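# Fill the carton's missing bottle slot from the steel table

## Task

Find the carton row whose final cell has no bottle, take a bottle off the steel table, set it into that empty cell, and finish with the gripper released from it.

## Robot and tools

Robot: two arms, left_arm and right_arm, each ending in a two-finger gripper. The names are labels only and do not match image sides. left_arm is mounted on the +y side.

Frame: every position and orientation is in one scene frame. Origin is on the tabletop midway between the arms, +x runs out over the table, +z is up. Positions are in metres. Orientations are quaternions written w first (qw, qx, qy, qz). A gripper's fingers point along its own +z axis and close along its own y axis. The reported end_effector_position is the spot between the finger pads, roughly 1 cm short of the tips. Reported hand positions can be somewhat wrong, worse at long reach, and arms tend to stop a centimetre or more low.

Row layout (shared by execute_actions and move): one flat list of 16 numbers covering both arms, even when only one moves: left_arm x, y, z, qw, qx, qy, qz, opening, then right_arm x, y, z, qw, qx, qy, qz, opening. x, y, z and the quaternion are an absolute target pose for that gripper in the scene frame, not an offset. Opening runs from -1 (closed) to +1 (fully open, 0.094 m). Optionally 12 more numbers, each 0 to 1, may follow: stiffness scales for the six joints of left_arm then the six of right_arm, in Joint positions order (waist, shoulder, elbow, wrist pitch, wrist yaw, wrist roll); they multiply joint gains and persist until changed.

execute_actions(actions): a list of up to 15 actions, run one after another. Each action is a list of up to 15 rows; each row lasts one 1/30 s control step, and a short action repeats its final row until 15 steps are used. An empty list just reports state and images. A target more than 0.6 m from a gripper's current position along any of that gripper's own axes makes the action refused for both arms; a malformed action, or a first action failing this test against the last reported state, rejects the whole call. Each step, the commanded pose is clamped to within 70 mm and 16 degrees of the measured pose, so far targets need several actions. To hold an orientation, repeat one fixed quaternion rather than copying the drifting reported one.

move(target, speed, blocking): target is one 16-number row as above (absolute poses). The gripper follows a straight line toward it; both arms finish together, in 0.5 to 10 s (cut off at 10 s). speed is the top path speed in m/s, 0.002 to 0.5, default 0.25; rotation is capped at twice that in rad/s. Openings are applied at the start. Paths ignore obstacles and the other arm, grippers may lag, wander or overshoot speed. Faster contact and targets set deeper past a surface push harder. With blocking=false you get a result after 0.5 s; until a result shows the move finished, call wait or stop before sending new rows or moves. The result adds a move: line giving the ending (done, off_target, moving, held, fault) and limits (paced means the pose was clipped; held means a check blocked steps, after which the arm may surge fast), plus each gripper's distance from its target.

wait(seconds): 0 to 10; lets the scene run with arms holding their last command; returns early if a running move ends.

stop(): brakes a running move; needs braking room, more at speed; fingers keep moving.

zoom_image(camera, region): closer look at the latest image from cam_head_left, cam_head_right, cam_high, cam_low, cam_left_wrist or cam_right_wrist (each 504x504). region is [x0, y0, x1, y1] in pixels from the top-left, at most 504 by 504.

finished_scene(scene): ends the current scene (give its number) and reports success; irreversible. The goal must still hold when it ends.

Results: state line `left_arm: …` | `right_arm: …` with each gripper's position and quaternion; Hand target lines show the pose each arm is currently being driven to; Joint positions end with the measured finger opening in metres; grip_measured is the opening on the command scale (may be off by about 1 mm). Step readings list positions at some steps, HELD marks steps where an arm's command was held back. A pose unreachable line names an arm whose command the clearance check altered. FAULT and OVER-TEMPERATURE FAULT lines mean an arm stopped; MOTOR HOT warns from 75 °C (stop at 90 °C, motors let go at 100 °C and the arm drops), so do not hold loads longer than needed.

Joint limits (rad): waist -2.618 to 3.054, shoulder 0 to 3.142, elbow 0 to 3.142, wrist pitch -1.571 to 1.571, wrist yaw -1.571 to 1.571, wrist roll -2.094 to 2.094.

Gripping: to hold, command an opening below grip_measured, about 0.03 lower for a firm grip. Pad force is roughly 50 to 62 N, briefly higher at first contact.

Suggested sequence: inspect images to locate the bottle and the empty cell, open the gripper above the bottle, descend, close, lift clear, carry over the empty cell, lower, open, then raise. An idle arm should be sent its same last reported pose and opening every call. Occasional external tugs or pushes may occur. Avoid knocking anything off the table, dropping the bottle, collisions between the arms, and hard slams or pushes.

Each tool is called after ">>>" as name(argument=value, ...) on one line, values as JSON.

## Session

>>> execute_actions(actions=[])

Scene clock: 0.00 s.
left_arm: end_effector_position=(+0.4869, +0.2207, +0.3790) grip_measured=+1.000 end_effector_quat_wxyz=(+0.663, -0.654, +0.364, -0.012) | right_arm: end_effector_position=(+0.6381, -0.3861, +0.3821) grip_measured=+1.000 end_effector_quat_wxyz=(+0.571, +0.030, +0.814, +0.100)
Joint positions: left_arm=[-0.458  2.238  2.495 -0.966 -1.384 -1.781  0.094] | right_arm=[-0.068  2.174  2.467 -0.635 -0.222  0.131  0.094]
Joint velocities: left_arm=[ 0.002 -0.007 -0.022 -0.022  0.051 -0.066  0.   ] | right_arm=[-0.012 -0.007 -0.007  0.022  0.051 -0.081  0.   ]
Motor temperatures (°C, as the motors report them): left_arm=[23 24 22 24 22 25] | right_arm=[24 24 25 24 24 24]
Hand target (left_arm): +0.485, +0.222, +0.378; +0.664, -0.650, +0.369, -0.001
Hand target (right_arm): +0.635, -0.386, +0.391; +0.577, +0.028, +0.810, +0.099
Joint stiffness scale: left_arm=[1. 1. 1. 1. 1. 1.] | right_arm=[1. 1. 1. 1. 1. 1.]

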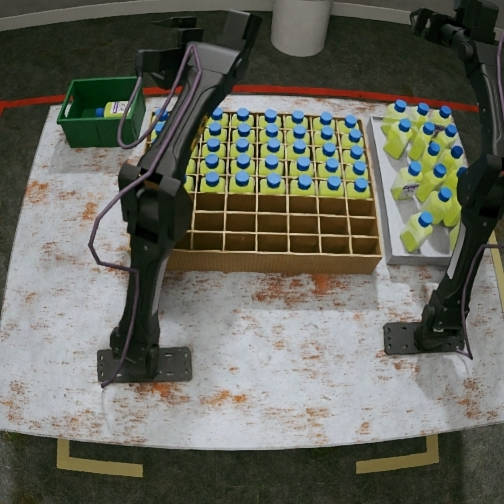

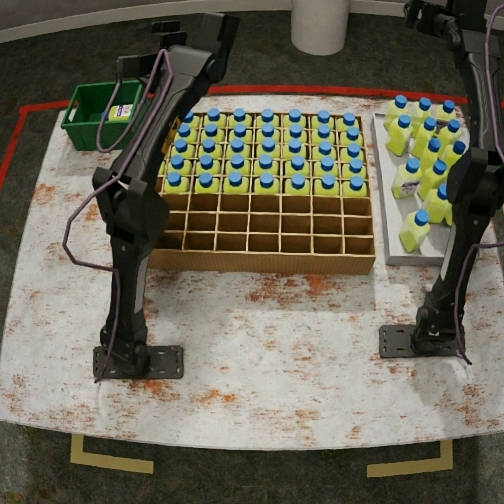

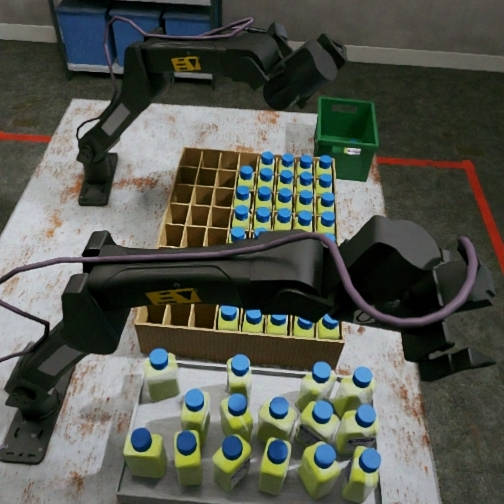

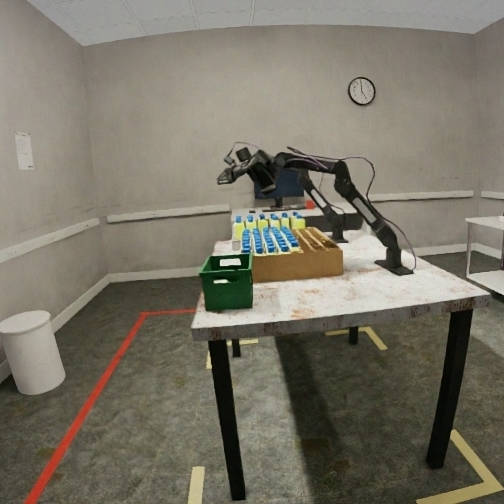

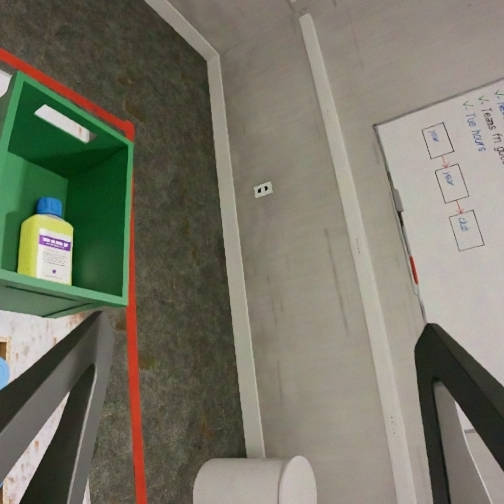

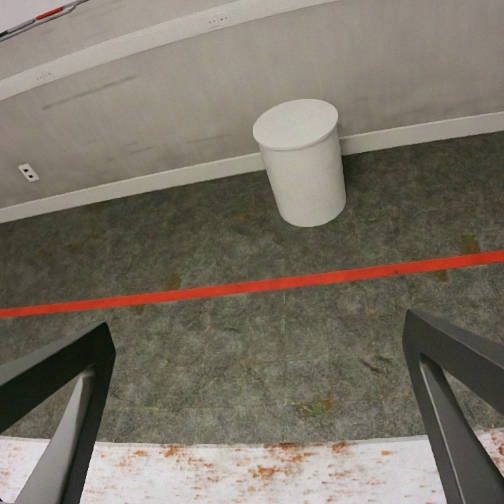

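>>> zoom_image(camera="cam_high", region=[110, 130, 400, 504])

>>> zoom_image(camera="cam_head_left", region=[340, 80, 504, 290])

>>> zoom_image(camera="cam_head_right", region=[120, 90, 400, 290])

Region (110, 130, 400, 504) of cam_high's 504x504 image, scaled by 1.348, with more detail than that image has; it fills the left 391 columns of this view, and the rest is white.

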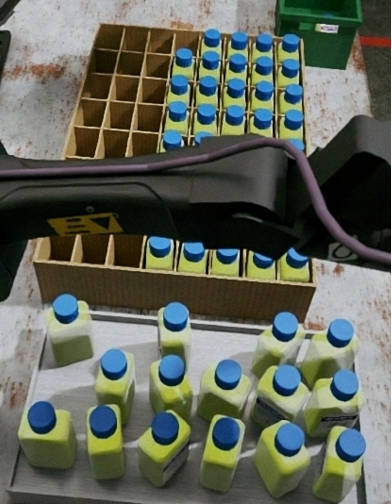

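Region (340, 80, 504, 290) of cam_head_left's 504x504 image, scaled by 2.400, with more detail than that image has; it fills the left 394 columns of this view, and the rest is white.

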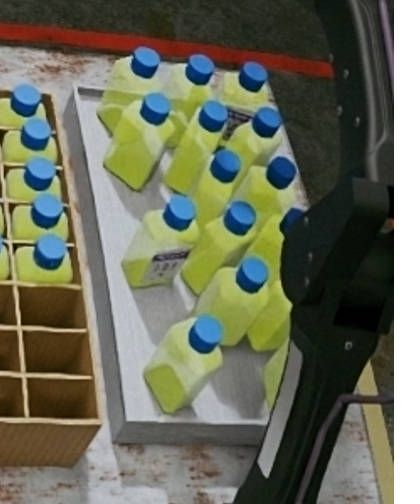

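Region (120, 90, 400, 290) of cam_head_right's 504x504 image, scaled by 1.800, with more detail than that image has; it fills the top 360 rows of this view, and the rest is white.

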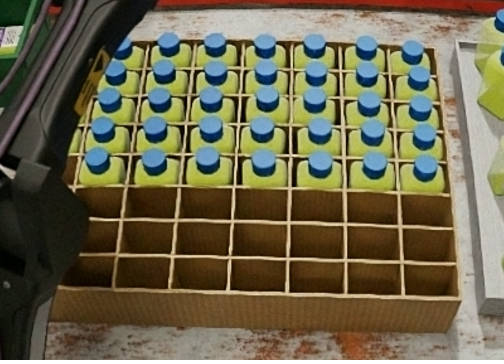

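>>> move(target=[0.33, 0.22, 0.19, 0, 0, 1, 0, 1, 0.27, -0.35, 0.19, 0, 0, 1, 0, 1], speed=0.3)

Scene clock: 10.10 s.
left_arm: end_effector_position=(+0.3380, +0.2149, +0.1889) grip_measured=+1.000 end_effector_quat_wxyz=(+0.027, +0.005, +1.000, +0.007) | right_arm: end_effector_position=(+0.2843, -0.3473, +0.1784) grip_measured=+1.000 end_effector_quat_wxyz=(-0.003, +0.007, +1.000, +0.011)
Joint positions: left_arm=[-0.15   1.923  1.967 -1.562 -0.018 -0.066  0.094] | right_arm=[ 0.081  1.562  1.498 -1.511 -0.021  0.065  0.094]
Joint velocities: left_arm=[ 0.002  0.002 -0.012 -0.037  0.037 -0.007  0.   ] | right_arm=[-0.012 -0.002  0.002  0.022  0.095 -0.007  0.   ]
Motor temperatures (°C, as the motors report them): left_arm=[23 26 23 25 22 25] | right_arm=[24 27 25 26 24 24]
Hand target (left_arm): +0.336, +0.218, +0.186; +0.017, +0.004, +1.000, +0.004
Hand target (right_arm): +0.276, -0.348, +0.182; -0.001, +0.007, +1.000, +0.004
Off the commanded pose (left_arm): 0.010 m, 3 deg.
Off the commanded pose (right_arm): 0.019 m, 2 deg.
Joint stiffness scale: left_arm=[1. 1. 1. 1. 1. 1.] | right_arm=[1. 1. 1. 1. 1. 1.]
joint sent to its limit (left arm) — the command would take joint 4 (wrist pitch) past its lower limit, so that joint was sent only as far as its limit.
move: off_target (left_arm, right_arm)

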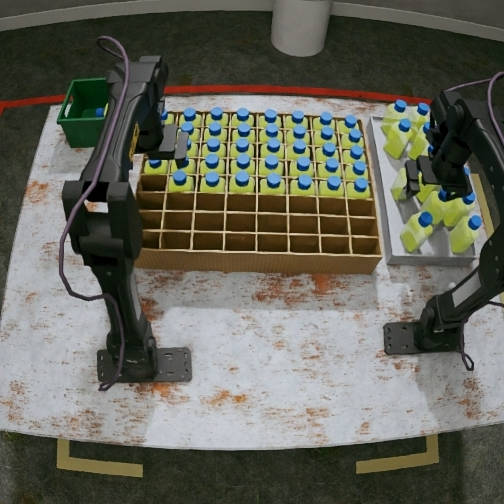

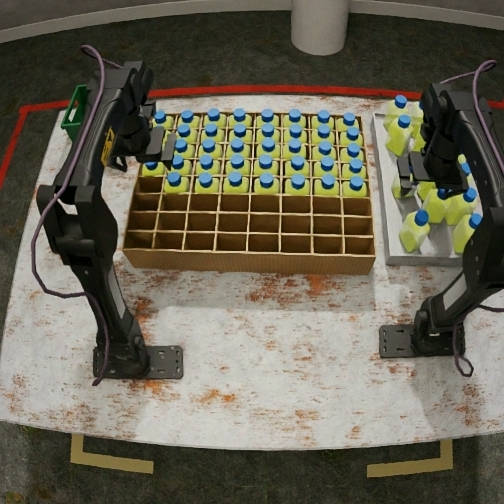

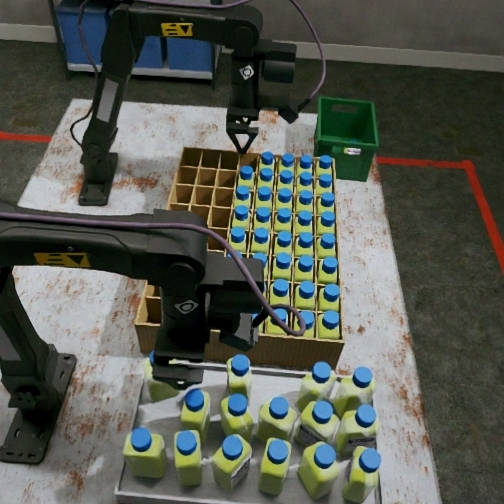

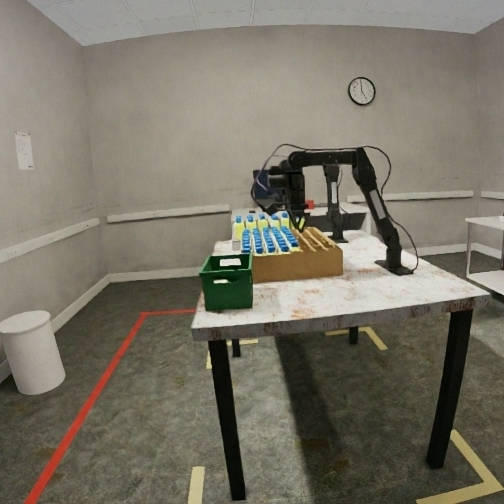

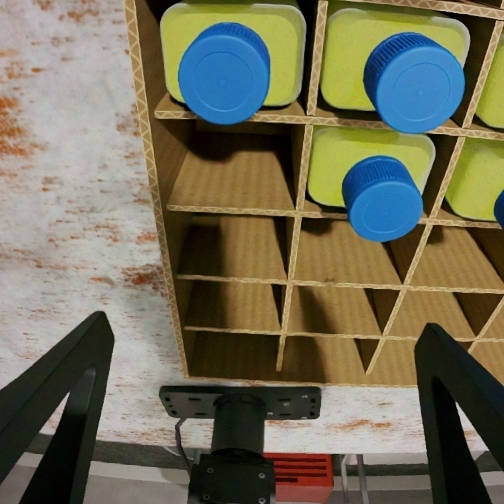

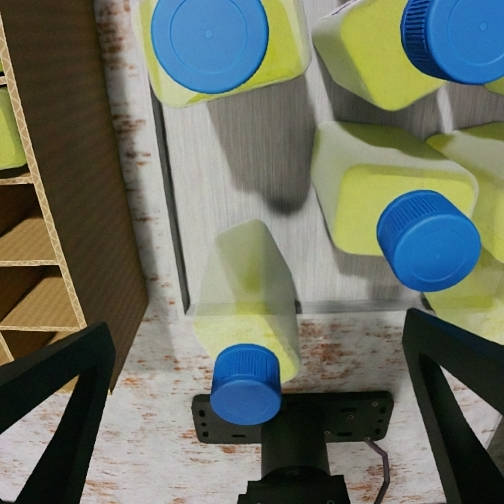

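>>> execute_actions(actions=[])

Scene clock: 11.63 s.
left_arm: end_effector_position=(+0.3378, +0.2149, +0.1889) grip_measured=+1.000 end_effector_quat_wxyz=(+0.026, +0.006, +1.000, +0.007) | right_arm: end_effector_position=(+0.2843, -0.3473, +0.1784) grip_measured=+1.000 end_effector_quat_wxyz=(-0.003, +0.008, +1.000, +0.011)
Joint positions: left_arm=[-0.15   1.923  1.967 -1.563 -0.018 -0.064  0.094] | right_arm=[ 0.081  1.562  1.498 -1.511 -0.021  0.065  0.094]
Joint velocities: left_arm=[-0.012  0.002 -0.017 -0.081 -0.081  0.081  0.   ] | right_arm=[-0.002 -0.002 -0.007 -0.037  0.007 -0.022  0.   ]
Motor temperatures (°C, as the motors report them): left_arm=[23 26 23 25 22 25] | right_arm=[24 27 25 26 24 24]
Hand target (left_arm): +0.336, +0.218, +0.186; +0.017, +0.004, +1.000, +0.004
Hand target (right_arm): +0.276, -0.348, +0.182; -0.001, +0.007, +1.000, +0.004
Off the commanded pose (left_arm): 0.009 m, 3 deg.
Off the commanded pose (right_arm): 0.019 m, 2 deg.
Joint stiffness scale: left_arm=[1. 1. 1. 1. 1. 1.] | right_arm=[1. 1. 1. 1. 1. 1.]

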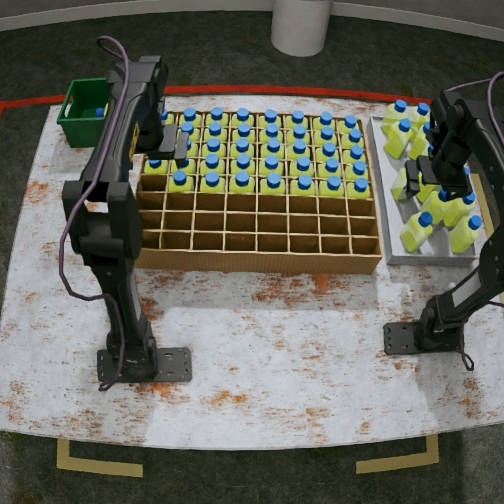

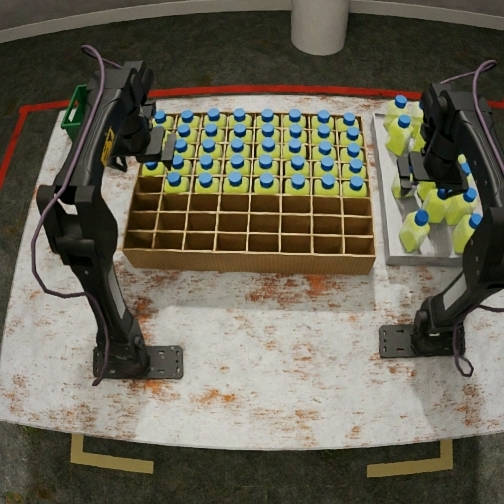

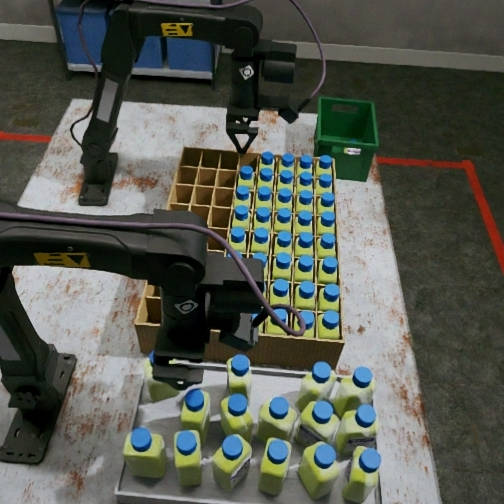

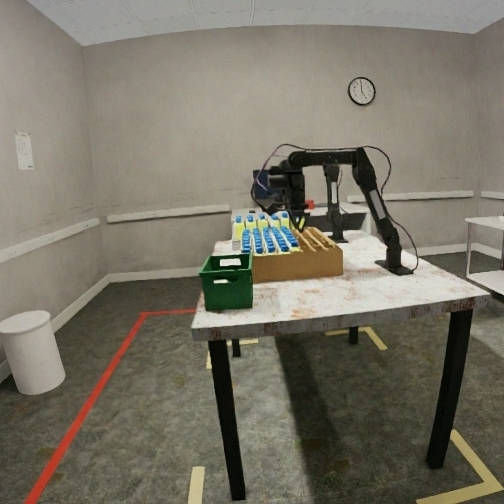

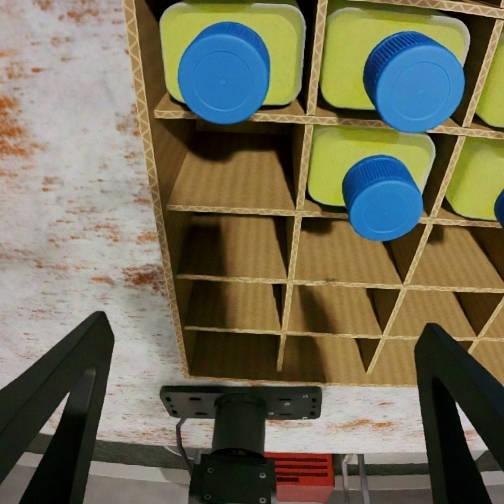

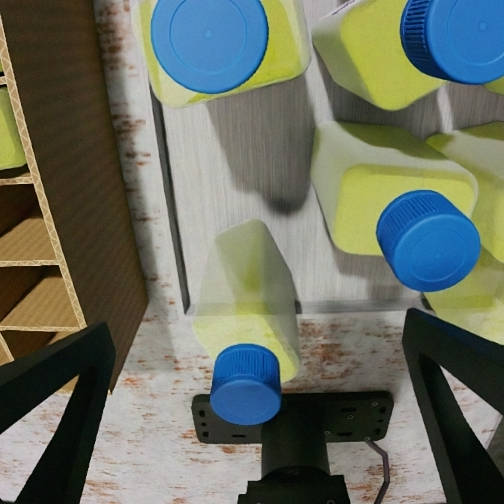

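>>> move(target=[0.14, 0.2, 0.18, 0, 0, 1, 0, 0.3, 0.232, -0.343, 0.178, 0, 0, 1, 0, 1], speed=0.25)

Scene clock: 14.77 s.
left_arm: end_effector_position=(+0.1471, +0.2003, +0.1791) grip_measured=+0.302 end_effector_quat_wxyz=(+0.007, -0.001, +1.000, -0.001) | right_arm: end_effector_position=(+0.2390, -0.3413, +0.1758) grip_measured=+1.000 end_effector_quat_wxyz=(-0.002, +0.001, +1.000, +0.007)
Joint positions: left_arm=[-0.297  1.224  1.227 -1.559 -0.002 -0.224  0.061] | right_arm=[ 0.124  1.392  1.334 -1.516 -0.015  0.094  0.094]
Joint velocities: left_arm=[-0.007 -0.012 -0.007  0.022 -0.051 -0.007 -0.001] | right_arm=[ 0.002 -0.002 -0.007 -0.037  0.037  0.11   0.   ]
Motor temperatures (°C, as the motors report them): left_arm=[23 26 23 25 22 25] | right_arm=[24 27 25 26 24 24]
Hand target (left_arm): +0.141, +0.199, +0.177; +0.000, +0.000, +1.000, -0.002
Hand target (right_arm): +0.232, -0.343, +0.177; -0.001, -0.000, +1.000, +0.001
Off the commanded pose (left_arm): 0.007 m, 1 deg.
Off the commanded pose (right_arm): 0.008 m, 1 deg.
Joint stiffness scale: left_arm=[1. 1. 1. 1. 1. 1.] | right_arm=[1. 1. 1. 1. 1. 1.]
move: done

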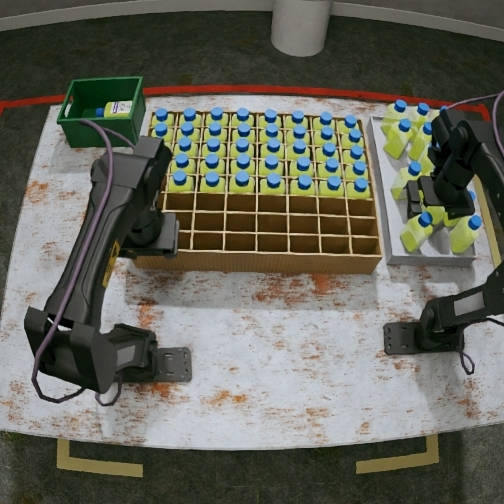

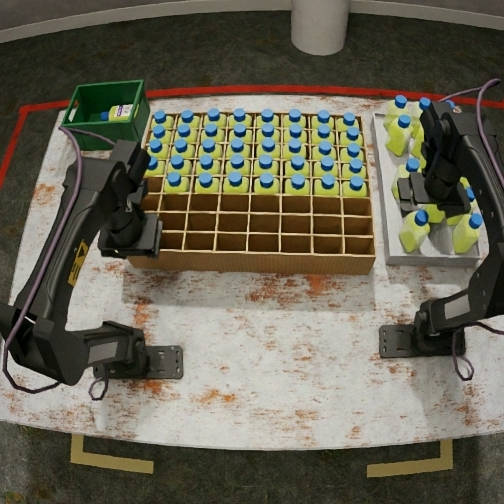

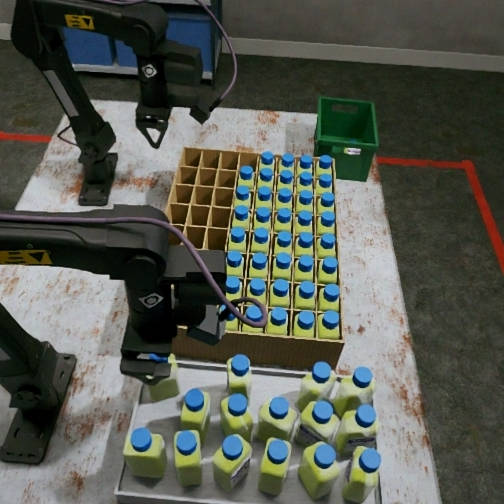

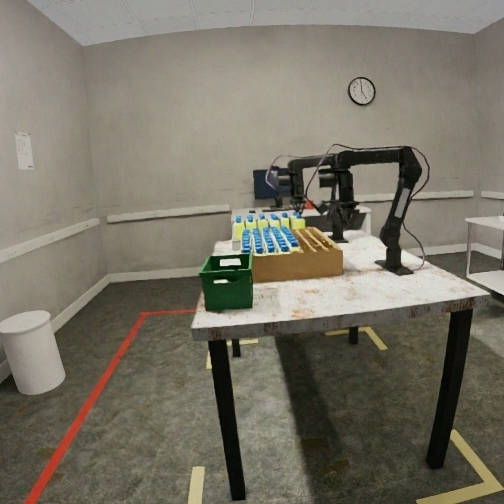

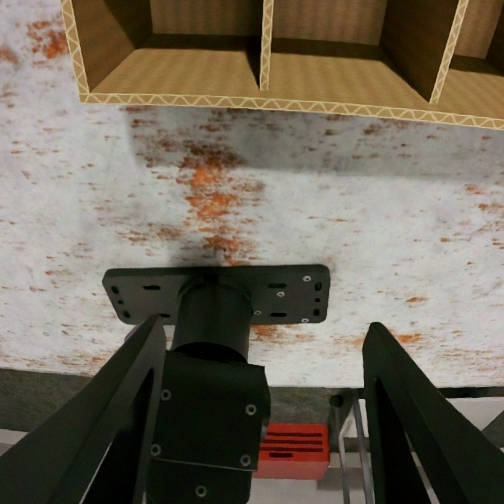

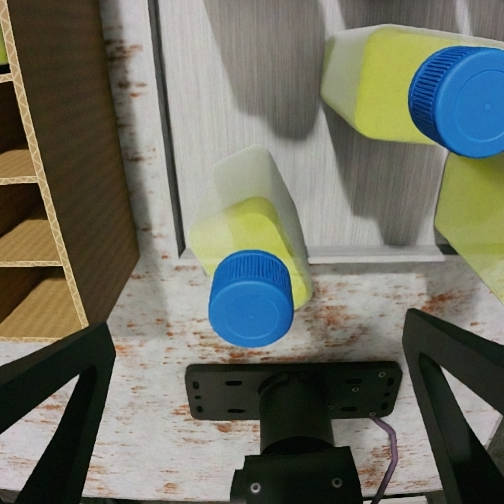

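>>> zoom_image(camera="cam_right_wrist", region=[130, 120, 380, 370])

>>> zoom_image(camera="cam_head_right", region=[360, 150, 504, 290])

Region (130, 120, 380, 370) of cam_right_wrist's 504x504 image, scaled by 2.016, with more detail than that image has.

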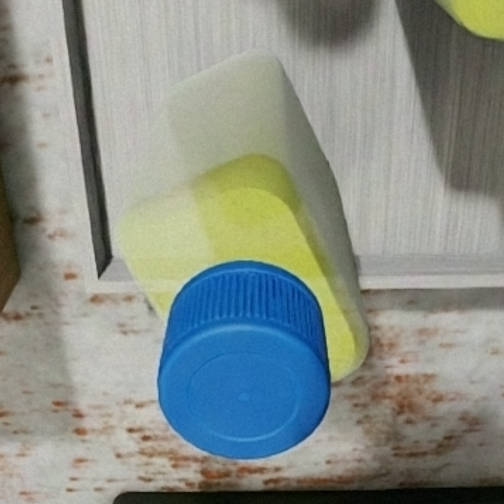

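Region (360, 150, 504, 290) of cam_head_right's 504x504 image, scaled by 3.500, with more detail than that image has; it fills the top 490 rows of this view, and the rest is white.

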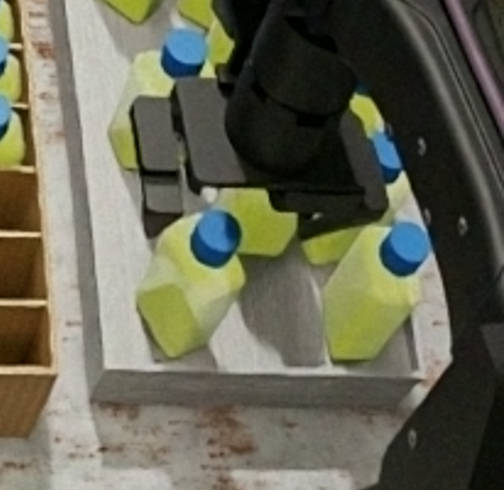

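>>> move(target=[0.14, 0.2, 0.18, 0, 0, 1, 0, 0.3, 0.229, -0.341, 0.152, 0, -0.2164, 0.9763, 0, 0.6], speed=0.2)

Scene clock: 25.90 s.
left_arm: end_effector_position=(+0.1460, +0.2006, +0.1791) grip_measured=+0.302 end_effector_quat_wxyz=(+0.005, -0.002, +1.000, -0.000) | right_arm: end_effector_position=(+0.2299, -0.3404, +0.1501) grip_measured=+0.602 end_effector_quat_wxyz=(-0.015, -0.209, +0.978, +0.007)
Joint positions: left_arm=[-0.297  1.224  1.227 -1.563 -0.002 -0.227  0.061] | right_arm=[ 0.136  1.372  1.215 -1.445 -0.01  -0.315  0.075]
Joint velocities: left_arm=[-0.012 -0.012  0.002  0.022 -0.007 -0.081  0.001] | right_arm=[-0.002 -0.002 -0.012 -0.007  0.037  0.007 -0.001]
Motor temperatures (°C, as the motors report them): left_arm=[23 25 23 24 22 25] | right_arm=[24 26 25 25 24 24]
Hand target (left_arm): +0.140, +0.200, +0.179; +0.003, +0.000, +1.000, -0.001
Hand target (right_arm): +0.230, -0.341, +0.152; -0.000, -0.216, +0.976, +0.000
Off the commanded pose (left_arm): 0.006 m, 1 deg.
Off the commanded pose (right_arm): 0.002 m, 2 deg.
Joint stiffness scale: left_arm=[1. 1. 1. 1. 1. 1.] | right_arm=[1. 1. 1. 1. 1. 1.]
joint sent to its limit (left arm) — the command would take joint 4 (wrist pitch) past its lower limit, so that joint was sent only as far as its limit.
move: done

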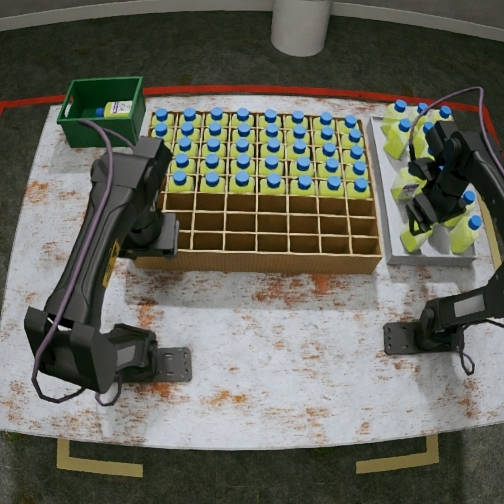

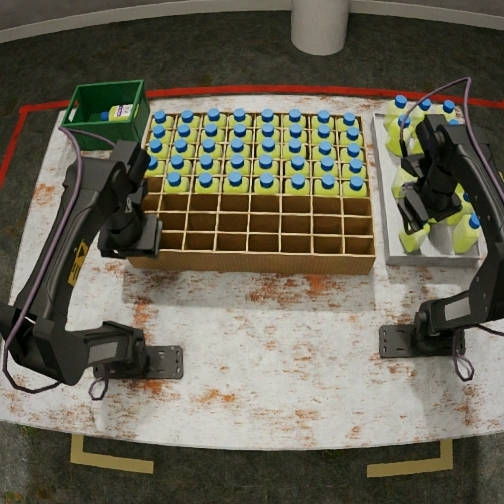

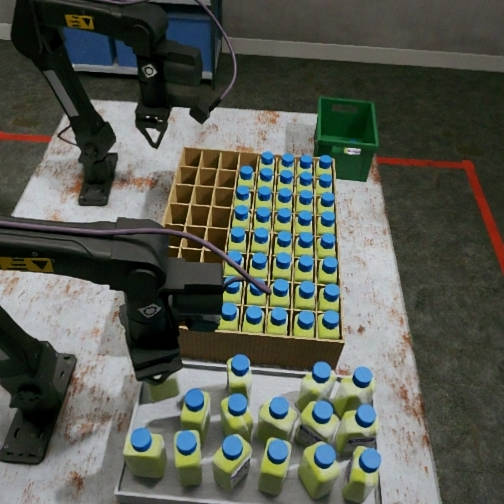

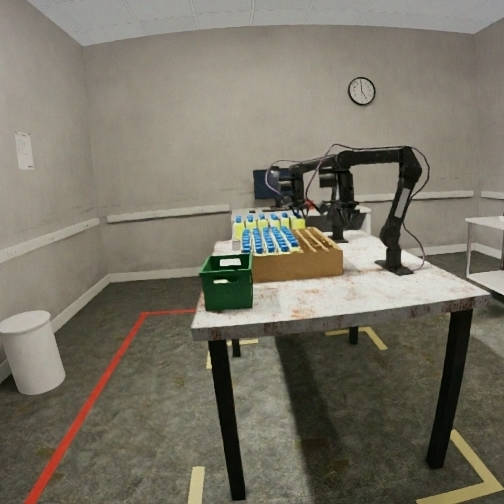

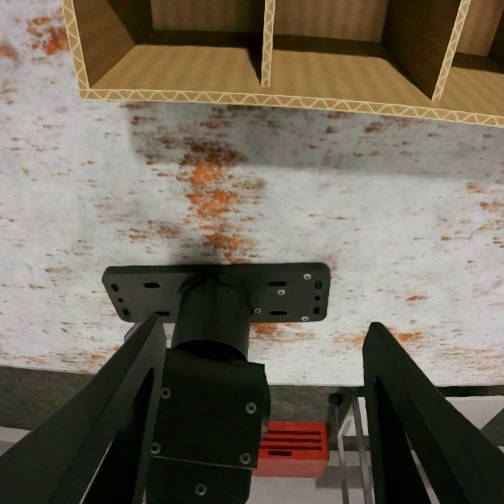

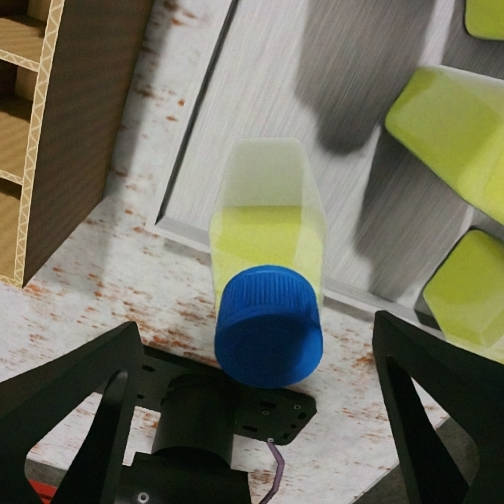

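>>> move(target=[0.14, 0.2, 0.18, 0, 0, 1, 0, 0.3, 0.2285, -0.3444, 0.095, 0, -0.2164, 0.9763, 0, 0.6], speed=0.12)

Scene clock: 27.90 s.
left_arm: end_effector_position=(+0.1460, +0.2006, +0.1791) grip_measured=+0.302 end_effector_quat_wxyz=(+0.005, -0.002, +1.000, -0.000) | right_arm: end_effector_position=(+0.2311, -0.3406, +0.0984) grip_measured=+0.602 end_effector_quat_wxyz=(-0.006, -0.218, +0.976, +0.005)
Joint positions: left_arm=[-0.297  1.224  1.227 -1.563 -0.002 -0.227  0.061] | right_arm=[ 0.135  1.362  1.003 -1.224 -0.009 -0.335  0.075]
Joint velocities: left_arm=[-0.012  0.002  0.007 -0.066  0.051  0.051 -0.   ] | right_arm=[-0.002  0.002  0.007 -0.051 -0.051  0.037  0.001]
Motor temperatures (°C, as the motors report them): left_arm=[23 25 23 24 22 25] | right_arm=[24 26 25 25 24 24]
Hand target (left_arm): +0.140, +0.200, +0.179; +0.003, +0.000, +1.000, -0.001
Hand target (right_arm): +0.230, -0.344, +0.095; -0.000, -0.217, +0.976, -0.000
Off the commanded pose (left_arm): 0.006 m, 1 deg.
Off the commanded pose (right_arm): 0.006 m, 1 deg.
Joint stiffness scale: left_arm=[1. 1. 1. 1. 1. 1.] | right_arm=[1. 1. 1. 1. 1. 1.]
joint sent to its limit (left arm) — the command would take joint 4 (wrist pitch) past its lower limit, so that joint was sent only as far as its limit.
move: done

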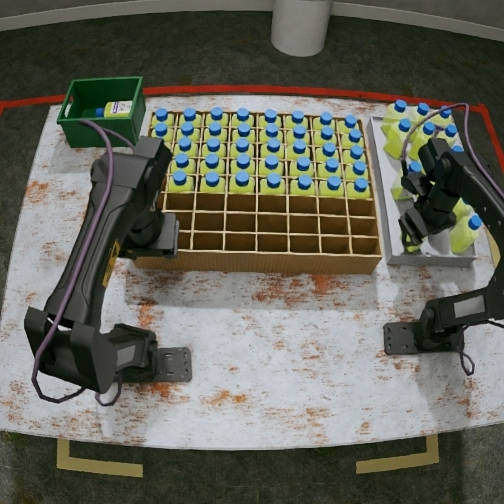

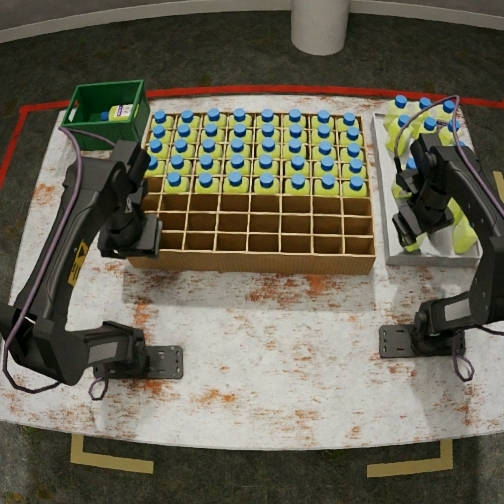

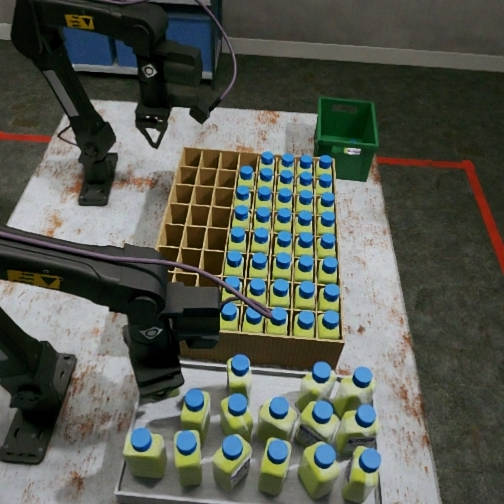

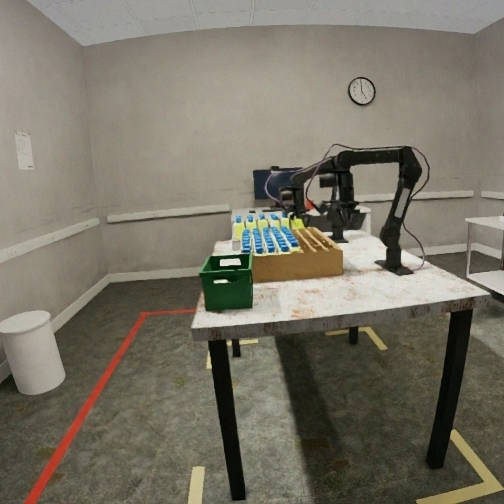

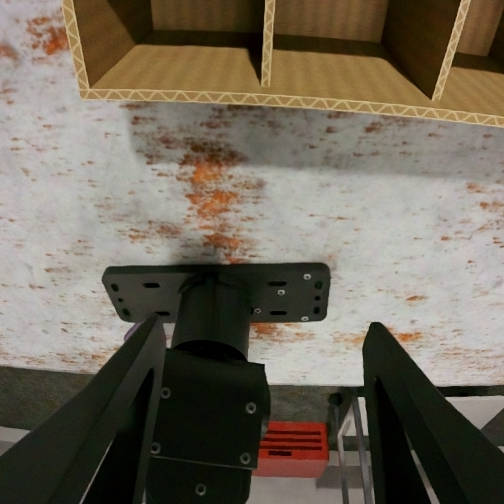

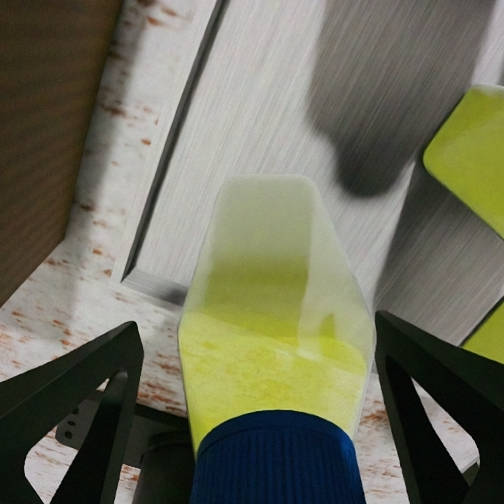

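>>> move(target=[0.14, 0.2, 0.18, 0, 0, 1, 0, 0.3, 0.2305, -0.348, 0.091, 0, -0.2164, 0.9763, 0, -0.32], speed=0.05)

Scene clock: 28.90 s.
left_arm: end_effector_position=(+0.1460, +0.2006, +0.1791) grip_measured=+0.302 end_effector_quat_wxyz=(+0.005, -0.002, +1.000, -0.000) | right_arm: end_effector_position=(+0.2318, -0.3421, +0.0978) grip_measured=-0.222 end_effector_quat_wxyz=(-0.004, -0.219, +0.976, +0.010)
Joint positions: left_arm=[-0.297  1.224  1.227 -1.563 -0.002 -0.227  0.061] | right_arm=[ 0.119  1.362  1.    -1.219 -0.019 -0.352  0.037]
Joint velocities: left_arm=[-0.007 -0.002 -0.032  0.022 -0.007  0.051  0.001] | right_arm=[ 0.012 -0.007  0.012 -0.022 -0.037  0.022  0.002]
Motor temperatures (°C, as the motors report them): left_arm=[23 25 23 24 22 25] | right_arm=[24 26 25 25 24 24]
Hand target (left_arm): +0.140, +0.200, +0.179; +0.003, +0.000, +1.000, -0.001
Hand target (right_arm): +0.230, -0.348, +0.091; -0.000, -0.216, +0.976, -0.000
Off the commanded pose (left_arm): 0.006 m, 1 deg.
Off the commanded pose (right_arm): 0.009 m, 1 deg.
Joint stiffness scale: left_arm=[1. 1. 1. 1. 1. 1.] | right_arm=[1. 1. 1. 1. 1. 1.]
joint sent to its limit (left arm) — the command would take joint 4 (wrist pitch) past its lower limit, so that joint was sent only as far as its limit.
move: done

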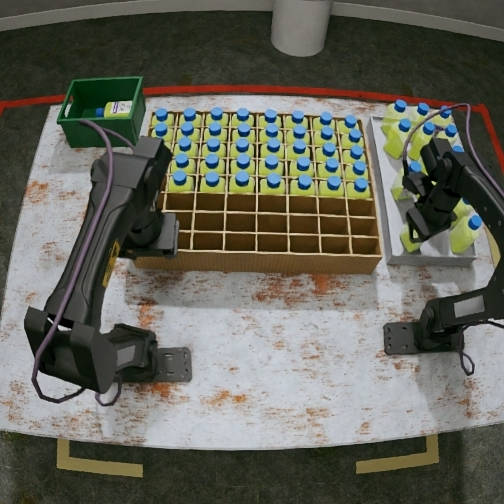

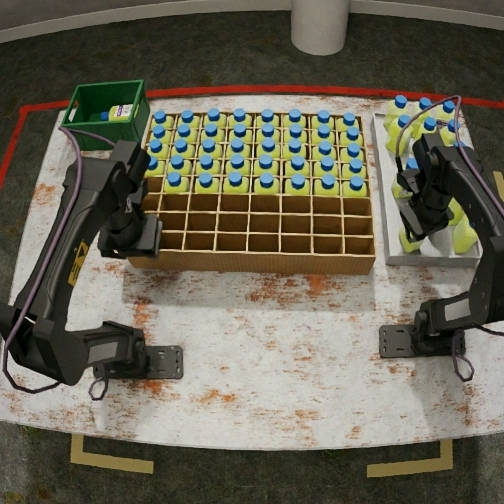

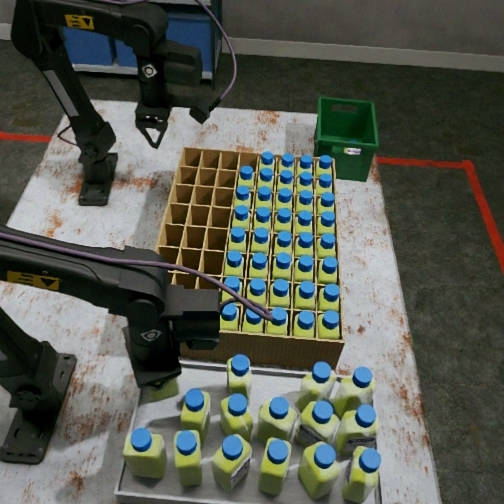

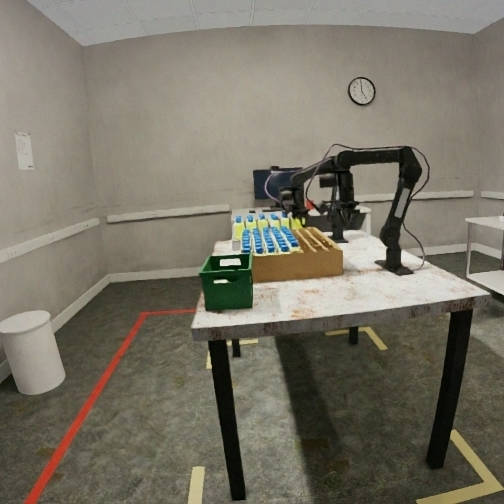

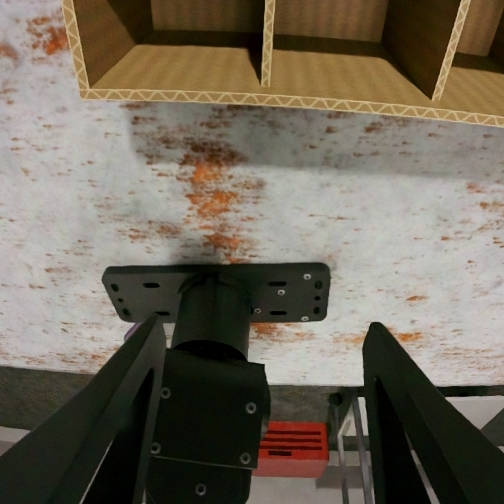

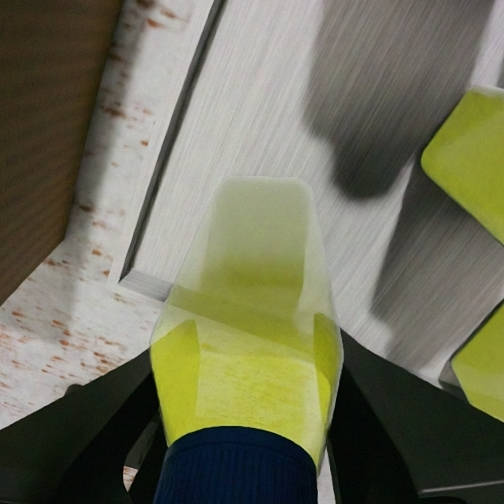

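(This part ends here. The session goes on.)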